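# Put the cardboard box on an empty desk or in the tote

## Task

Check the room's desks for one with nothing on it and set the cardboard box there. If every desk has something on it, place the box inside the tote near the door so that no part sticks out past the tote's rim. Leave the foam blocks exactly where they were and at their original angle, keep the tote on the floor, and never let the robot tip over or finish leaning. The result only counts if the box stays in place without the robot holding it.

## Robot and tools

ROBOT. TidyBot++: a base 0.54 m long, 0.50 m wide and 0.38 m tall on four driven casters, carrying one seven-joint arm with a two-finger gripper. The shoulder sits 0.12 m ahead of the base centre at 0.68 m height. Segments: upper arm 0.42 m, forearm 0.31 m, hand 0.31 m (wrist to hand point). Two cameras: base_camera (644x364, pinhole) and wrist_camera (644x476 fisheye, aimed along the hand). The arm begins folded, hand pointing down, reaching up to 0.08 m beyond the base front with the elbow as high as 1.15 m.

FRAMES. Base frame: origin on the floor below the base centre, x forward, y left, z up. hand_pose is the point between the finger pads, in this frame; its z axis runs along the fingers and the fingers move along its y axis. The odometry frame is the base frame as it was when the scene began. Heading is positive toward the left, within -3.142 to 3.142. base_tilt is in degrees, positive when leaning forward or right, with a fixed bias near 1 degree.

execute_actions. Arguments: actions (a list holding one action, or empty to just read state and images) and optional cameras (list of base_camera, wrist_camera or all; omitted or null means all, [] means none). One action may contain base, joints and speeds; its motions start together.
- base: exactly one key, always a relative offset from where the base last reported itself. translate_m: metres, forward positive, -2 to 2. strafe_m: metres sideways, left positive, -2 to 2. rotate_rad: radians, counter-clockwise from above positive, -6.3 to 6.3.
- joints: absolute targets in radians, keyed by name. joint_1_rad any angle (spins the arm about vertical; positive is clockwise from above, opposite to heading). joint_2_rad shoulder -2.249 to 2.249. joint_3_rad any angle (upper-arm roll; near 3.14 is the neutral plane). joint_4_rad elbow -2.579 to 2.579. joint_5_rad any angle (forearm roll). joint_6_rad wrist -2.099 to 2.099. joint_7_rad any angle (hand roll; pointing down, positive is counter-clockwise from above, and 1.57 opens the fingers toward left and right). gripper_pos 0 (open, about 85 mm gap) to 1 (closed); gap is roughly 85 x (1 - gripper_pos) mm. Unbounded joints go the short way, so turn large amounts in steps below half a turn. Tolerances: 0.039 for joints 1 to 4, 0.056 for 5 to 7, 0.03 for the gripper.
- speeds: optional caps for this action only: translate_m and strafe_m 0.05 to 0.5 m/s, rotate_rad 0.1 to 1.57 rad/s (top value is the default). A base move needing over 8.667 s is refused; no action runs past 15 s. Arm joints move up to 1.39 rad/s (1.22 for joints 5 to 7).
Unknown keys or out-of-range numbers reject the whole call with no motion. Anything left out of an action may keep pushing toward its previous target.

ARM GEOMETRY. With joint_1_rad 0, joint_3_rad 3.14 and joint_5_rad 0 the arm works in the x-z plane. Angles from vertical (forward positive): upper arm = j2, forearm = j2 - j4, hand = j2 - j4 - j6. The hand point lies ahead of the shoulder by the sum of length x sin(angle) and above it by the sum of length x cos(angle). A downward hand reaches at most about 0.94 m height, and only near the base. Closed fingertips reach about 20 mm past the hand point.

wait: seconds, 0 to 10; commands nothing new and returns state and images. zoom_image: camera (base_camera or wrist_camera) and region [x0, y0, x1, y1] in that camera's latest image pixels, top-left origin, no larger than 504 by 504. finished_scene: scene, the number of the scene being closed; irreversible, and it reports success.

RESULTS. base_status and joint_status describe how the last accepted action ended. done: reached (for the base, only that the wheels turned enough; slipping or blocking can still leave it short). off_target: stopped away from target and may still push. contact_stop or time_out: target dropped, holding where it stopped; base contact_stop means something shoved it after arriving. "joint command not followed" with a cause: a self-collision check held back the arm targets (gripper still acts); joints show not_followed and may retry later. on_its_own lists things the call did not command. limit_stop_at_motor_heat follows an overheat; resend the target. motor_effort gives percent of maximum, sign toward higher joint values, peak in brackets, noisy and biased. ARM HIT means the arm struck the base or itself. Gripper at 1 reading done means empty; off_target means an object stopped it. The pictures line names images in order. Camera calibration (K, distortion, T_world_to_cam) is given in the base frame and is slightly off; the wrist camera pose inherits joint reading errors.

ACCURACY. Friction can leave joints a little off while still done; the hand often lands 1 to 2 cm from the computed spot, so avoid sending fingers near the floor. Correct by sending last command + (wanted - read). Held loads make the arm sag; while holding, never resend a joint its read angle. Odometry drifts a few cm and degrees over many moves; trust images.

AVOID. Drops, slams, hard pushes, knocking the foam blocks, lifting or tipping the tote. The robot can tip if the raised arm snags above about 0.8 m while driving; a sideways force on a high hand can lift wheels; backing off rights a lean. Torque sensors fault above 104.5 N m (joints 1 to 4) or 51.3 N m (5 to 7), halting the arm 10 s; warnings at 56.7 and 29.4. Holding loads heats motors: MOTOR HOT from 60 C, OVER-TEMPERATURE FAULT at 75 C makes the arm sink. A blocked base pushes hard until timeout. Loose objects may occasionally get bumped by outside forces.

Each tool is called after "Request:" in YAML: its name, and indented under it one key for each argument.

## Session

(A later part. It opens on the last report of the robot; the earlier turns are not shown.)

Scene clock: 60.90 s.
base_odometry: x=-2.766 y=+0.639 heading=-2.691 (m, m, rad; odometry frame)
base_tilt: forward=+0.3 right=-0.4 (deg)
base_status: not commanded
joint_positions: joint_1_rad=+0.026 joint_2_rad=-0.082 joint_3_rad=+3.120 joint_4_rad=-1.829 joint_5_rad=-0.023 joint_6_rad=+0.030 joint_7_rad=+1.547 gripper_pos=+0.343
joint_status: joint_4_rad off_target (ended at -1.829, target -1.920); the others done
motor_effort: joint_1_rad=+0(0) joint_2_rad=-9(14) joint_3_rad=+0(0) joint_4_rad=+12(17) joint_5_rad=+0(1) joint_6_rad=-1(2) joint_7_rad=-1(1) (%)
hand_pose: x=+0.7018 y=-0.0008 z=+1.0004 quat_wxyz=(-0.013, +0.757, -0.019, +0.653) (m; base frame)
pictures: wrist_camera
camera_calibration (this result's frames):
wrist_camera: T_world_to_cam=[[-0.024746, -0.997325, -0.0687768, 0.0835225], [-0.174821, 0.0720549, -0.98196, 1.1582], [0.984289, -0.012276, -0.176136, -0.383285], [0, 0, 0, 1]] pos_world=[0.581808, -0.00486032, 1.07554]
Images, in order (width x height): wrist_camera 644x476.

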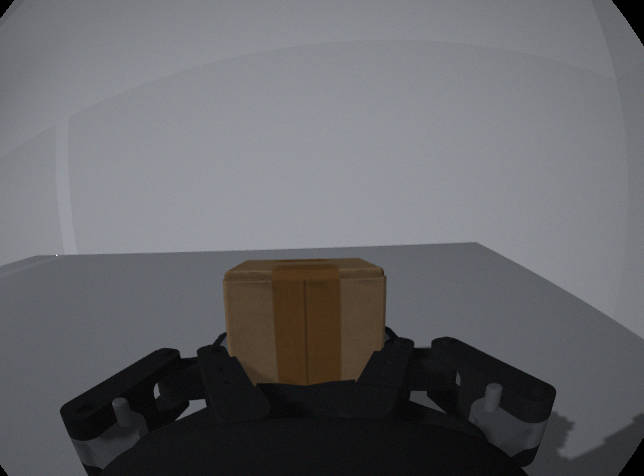

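Contact. Release and back off.

Request:
execute_actions:
  actions:
    - {"joints":{"gripper_pos":0,"joint_4_rad":-1.82}}
  cameras: []

Request:
execute_actions:
  actions:
    - {"base":{"translate_m":-0.35}}
  cameras: ["wrist_camera"]

Scene clock: 62.07 s.
base_odometry: x=-2.766 y=+0.639 heading=-2.691 (m, m, rad; odometry frame)
base_tilt: forward=+0.4 right=-0.4 (deg)
base_status: not commanded
joint_positions: joint_1_rad=+0.026 joint_2_rad=-0.063 joint_3_rad=+3.120 joint_4_rad=-1.826 joint_5_rad=-0.023 joint_6_rad=+0.030 joint_7_rad=+1.547 gripper_pos=+0.000
joint_status: all done
motor_effort: joint_1_rad=+0(0) joint_2_rad=-20(21) joint_3_rad=+0(0) joint_4_rad=+25(25) joint_5_rad=+0(1) joint_6_rad=+8(8) joint_7_rad=+0(1) (%)
hand_pose: x=+0.7081 y=-0.0010 z=+0.9911 quat_wxyz=(-0.013, +0.762, -0.019, +0.647) (m; base frame)
pictures: none
No camera images: the call's "cameras" was empty. Leave "cameras" out to get every camera's image.

Scene clock: 64.20 s.
base_odometry: x=-2.450 y=+0.791 heading=-2.691 (m, m, rad; odometry frame)
base_tilt: forward=+0.4 right=-0.4 (deg)
base_status: done
joint_positions: joint_1_rad=+0.024 joint_2_rad=-0.056 joint_3_rad=+3.120 joint_4_rad=-1.826 joint_5_rad=-0.023 joint_6_rad=+0.029 joint_7_rad=+1.547 gripper_pos=+0.000
joint_status: not commanded
motor_effort: joint_1_rad=+0(2) joint_2_rad=-20(23) joint_3_rad=+0(2) joint_4_rad=+25(26) joint_5_rad=+0(0) joint_6_rad=+8(9) joint_7_rad=+0(0) (%)
hand_pose: x=+0.7103 y=+0.0001 z=+0.9869 quat_wxyz=(-0.014, +0.764, -0.019, +0.644) (m; base frame)
pictures: wrist_camera
camera_calibration (this result's frames):
wrist_camera: T_world_to_cam=[[-0.0243889, -0.997329, -0.0688513, 0.0835655], [-0.197788, 0.0723242, -0.977573, 1.15831], [0.979941, -0.010224, -0.199024, -0.3683], [0, 0, 0, 1]] pos_world=[0.592051, -0.00419714, 1.06479]
Images, in order (width x height): wrist_camera 644x476.

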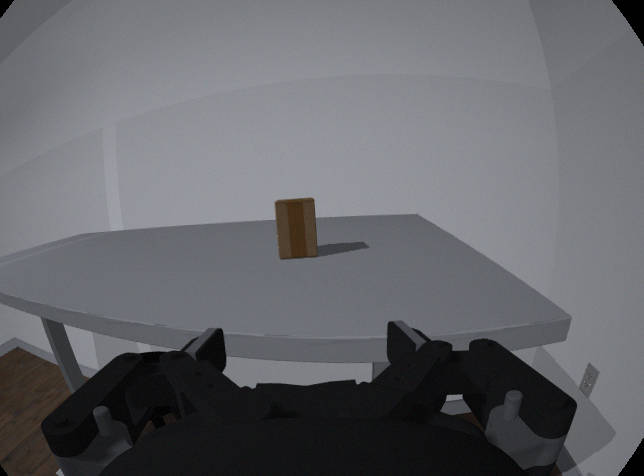

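Request:
finished_scene:
  scene: 1

The scene is finished: the task was done.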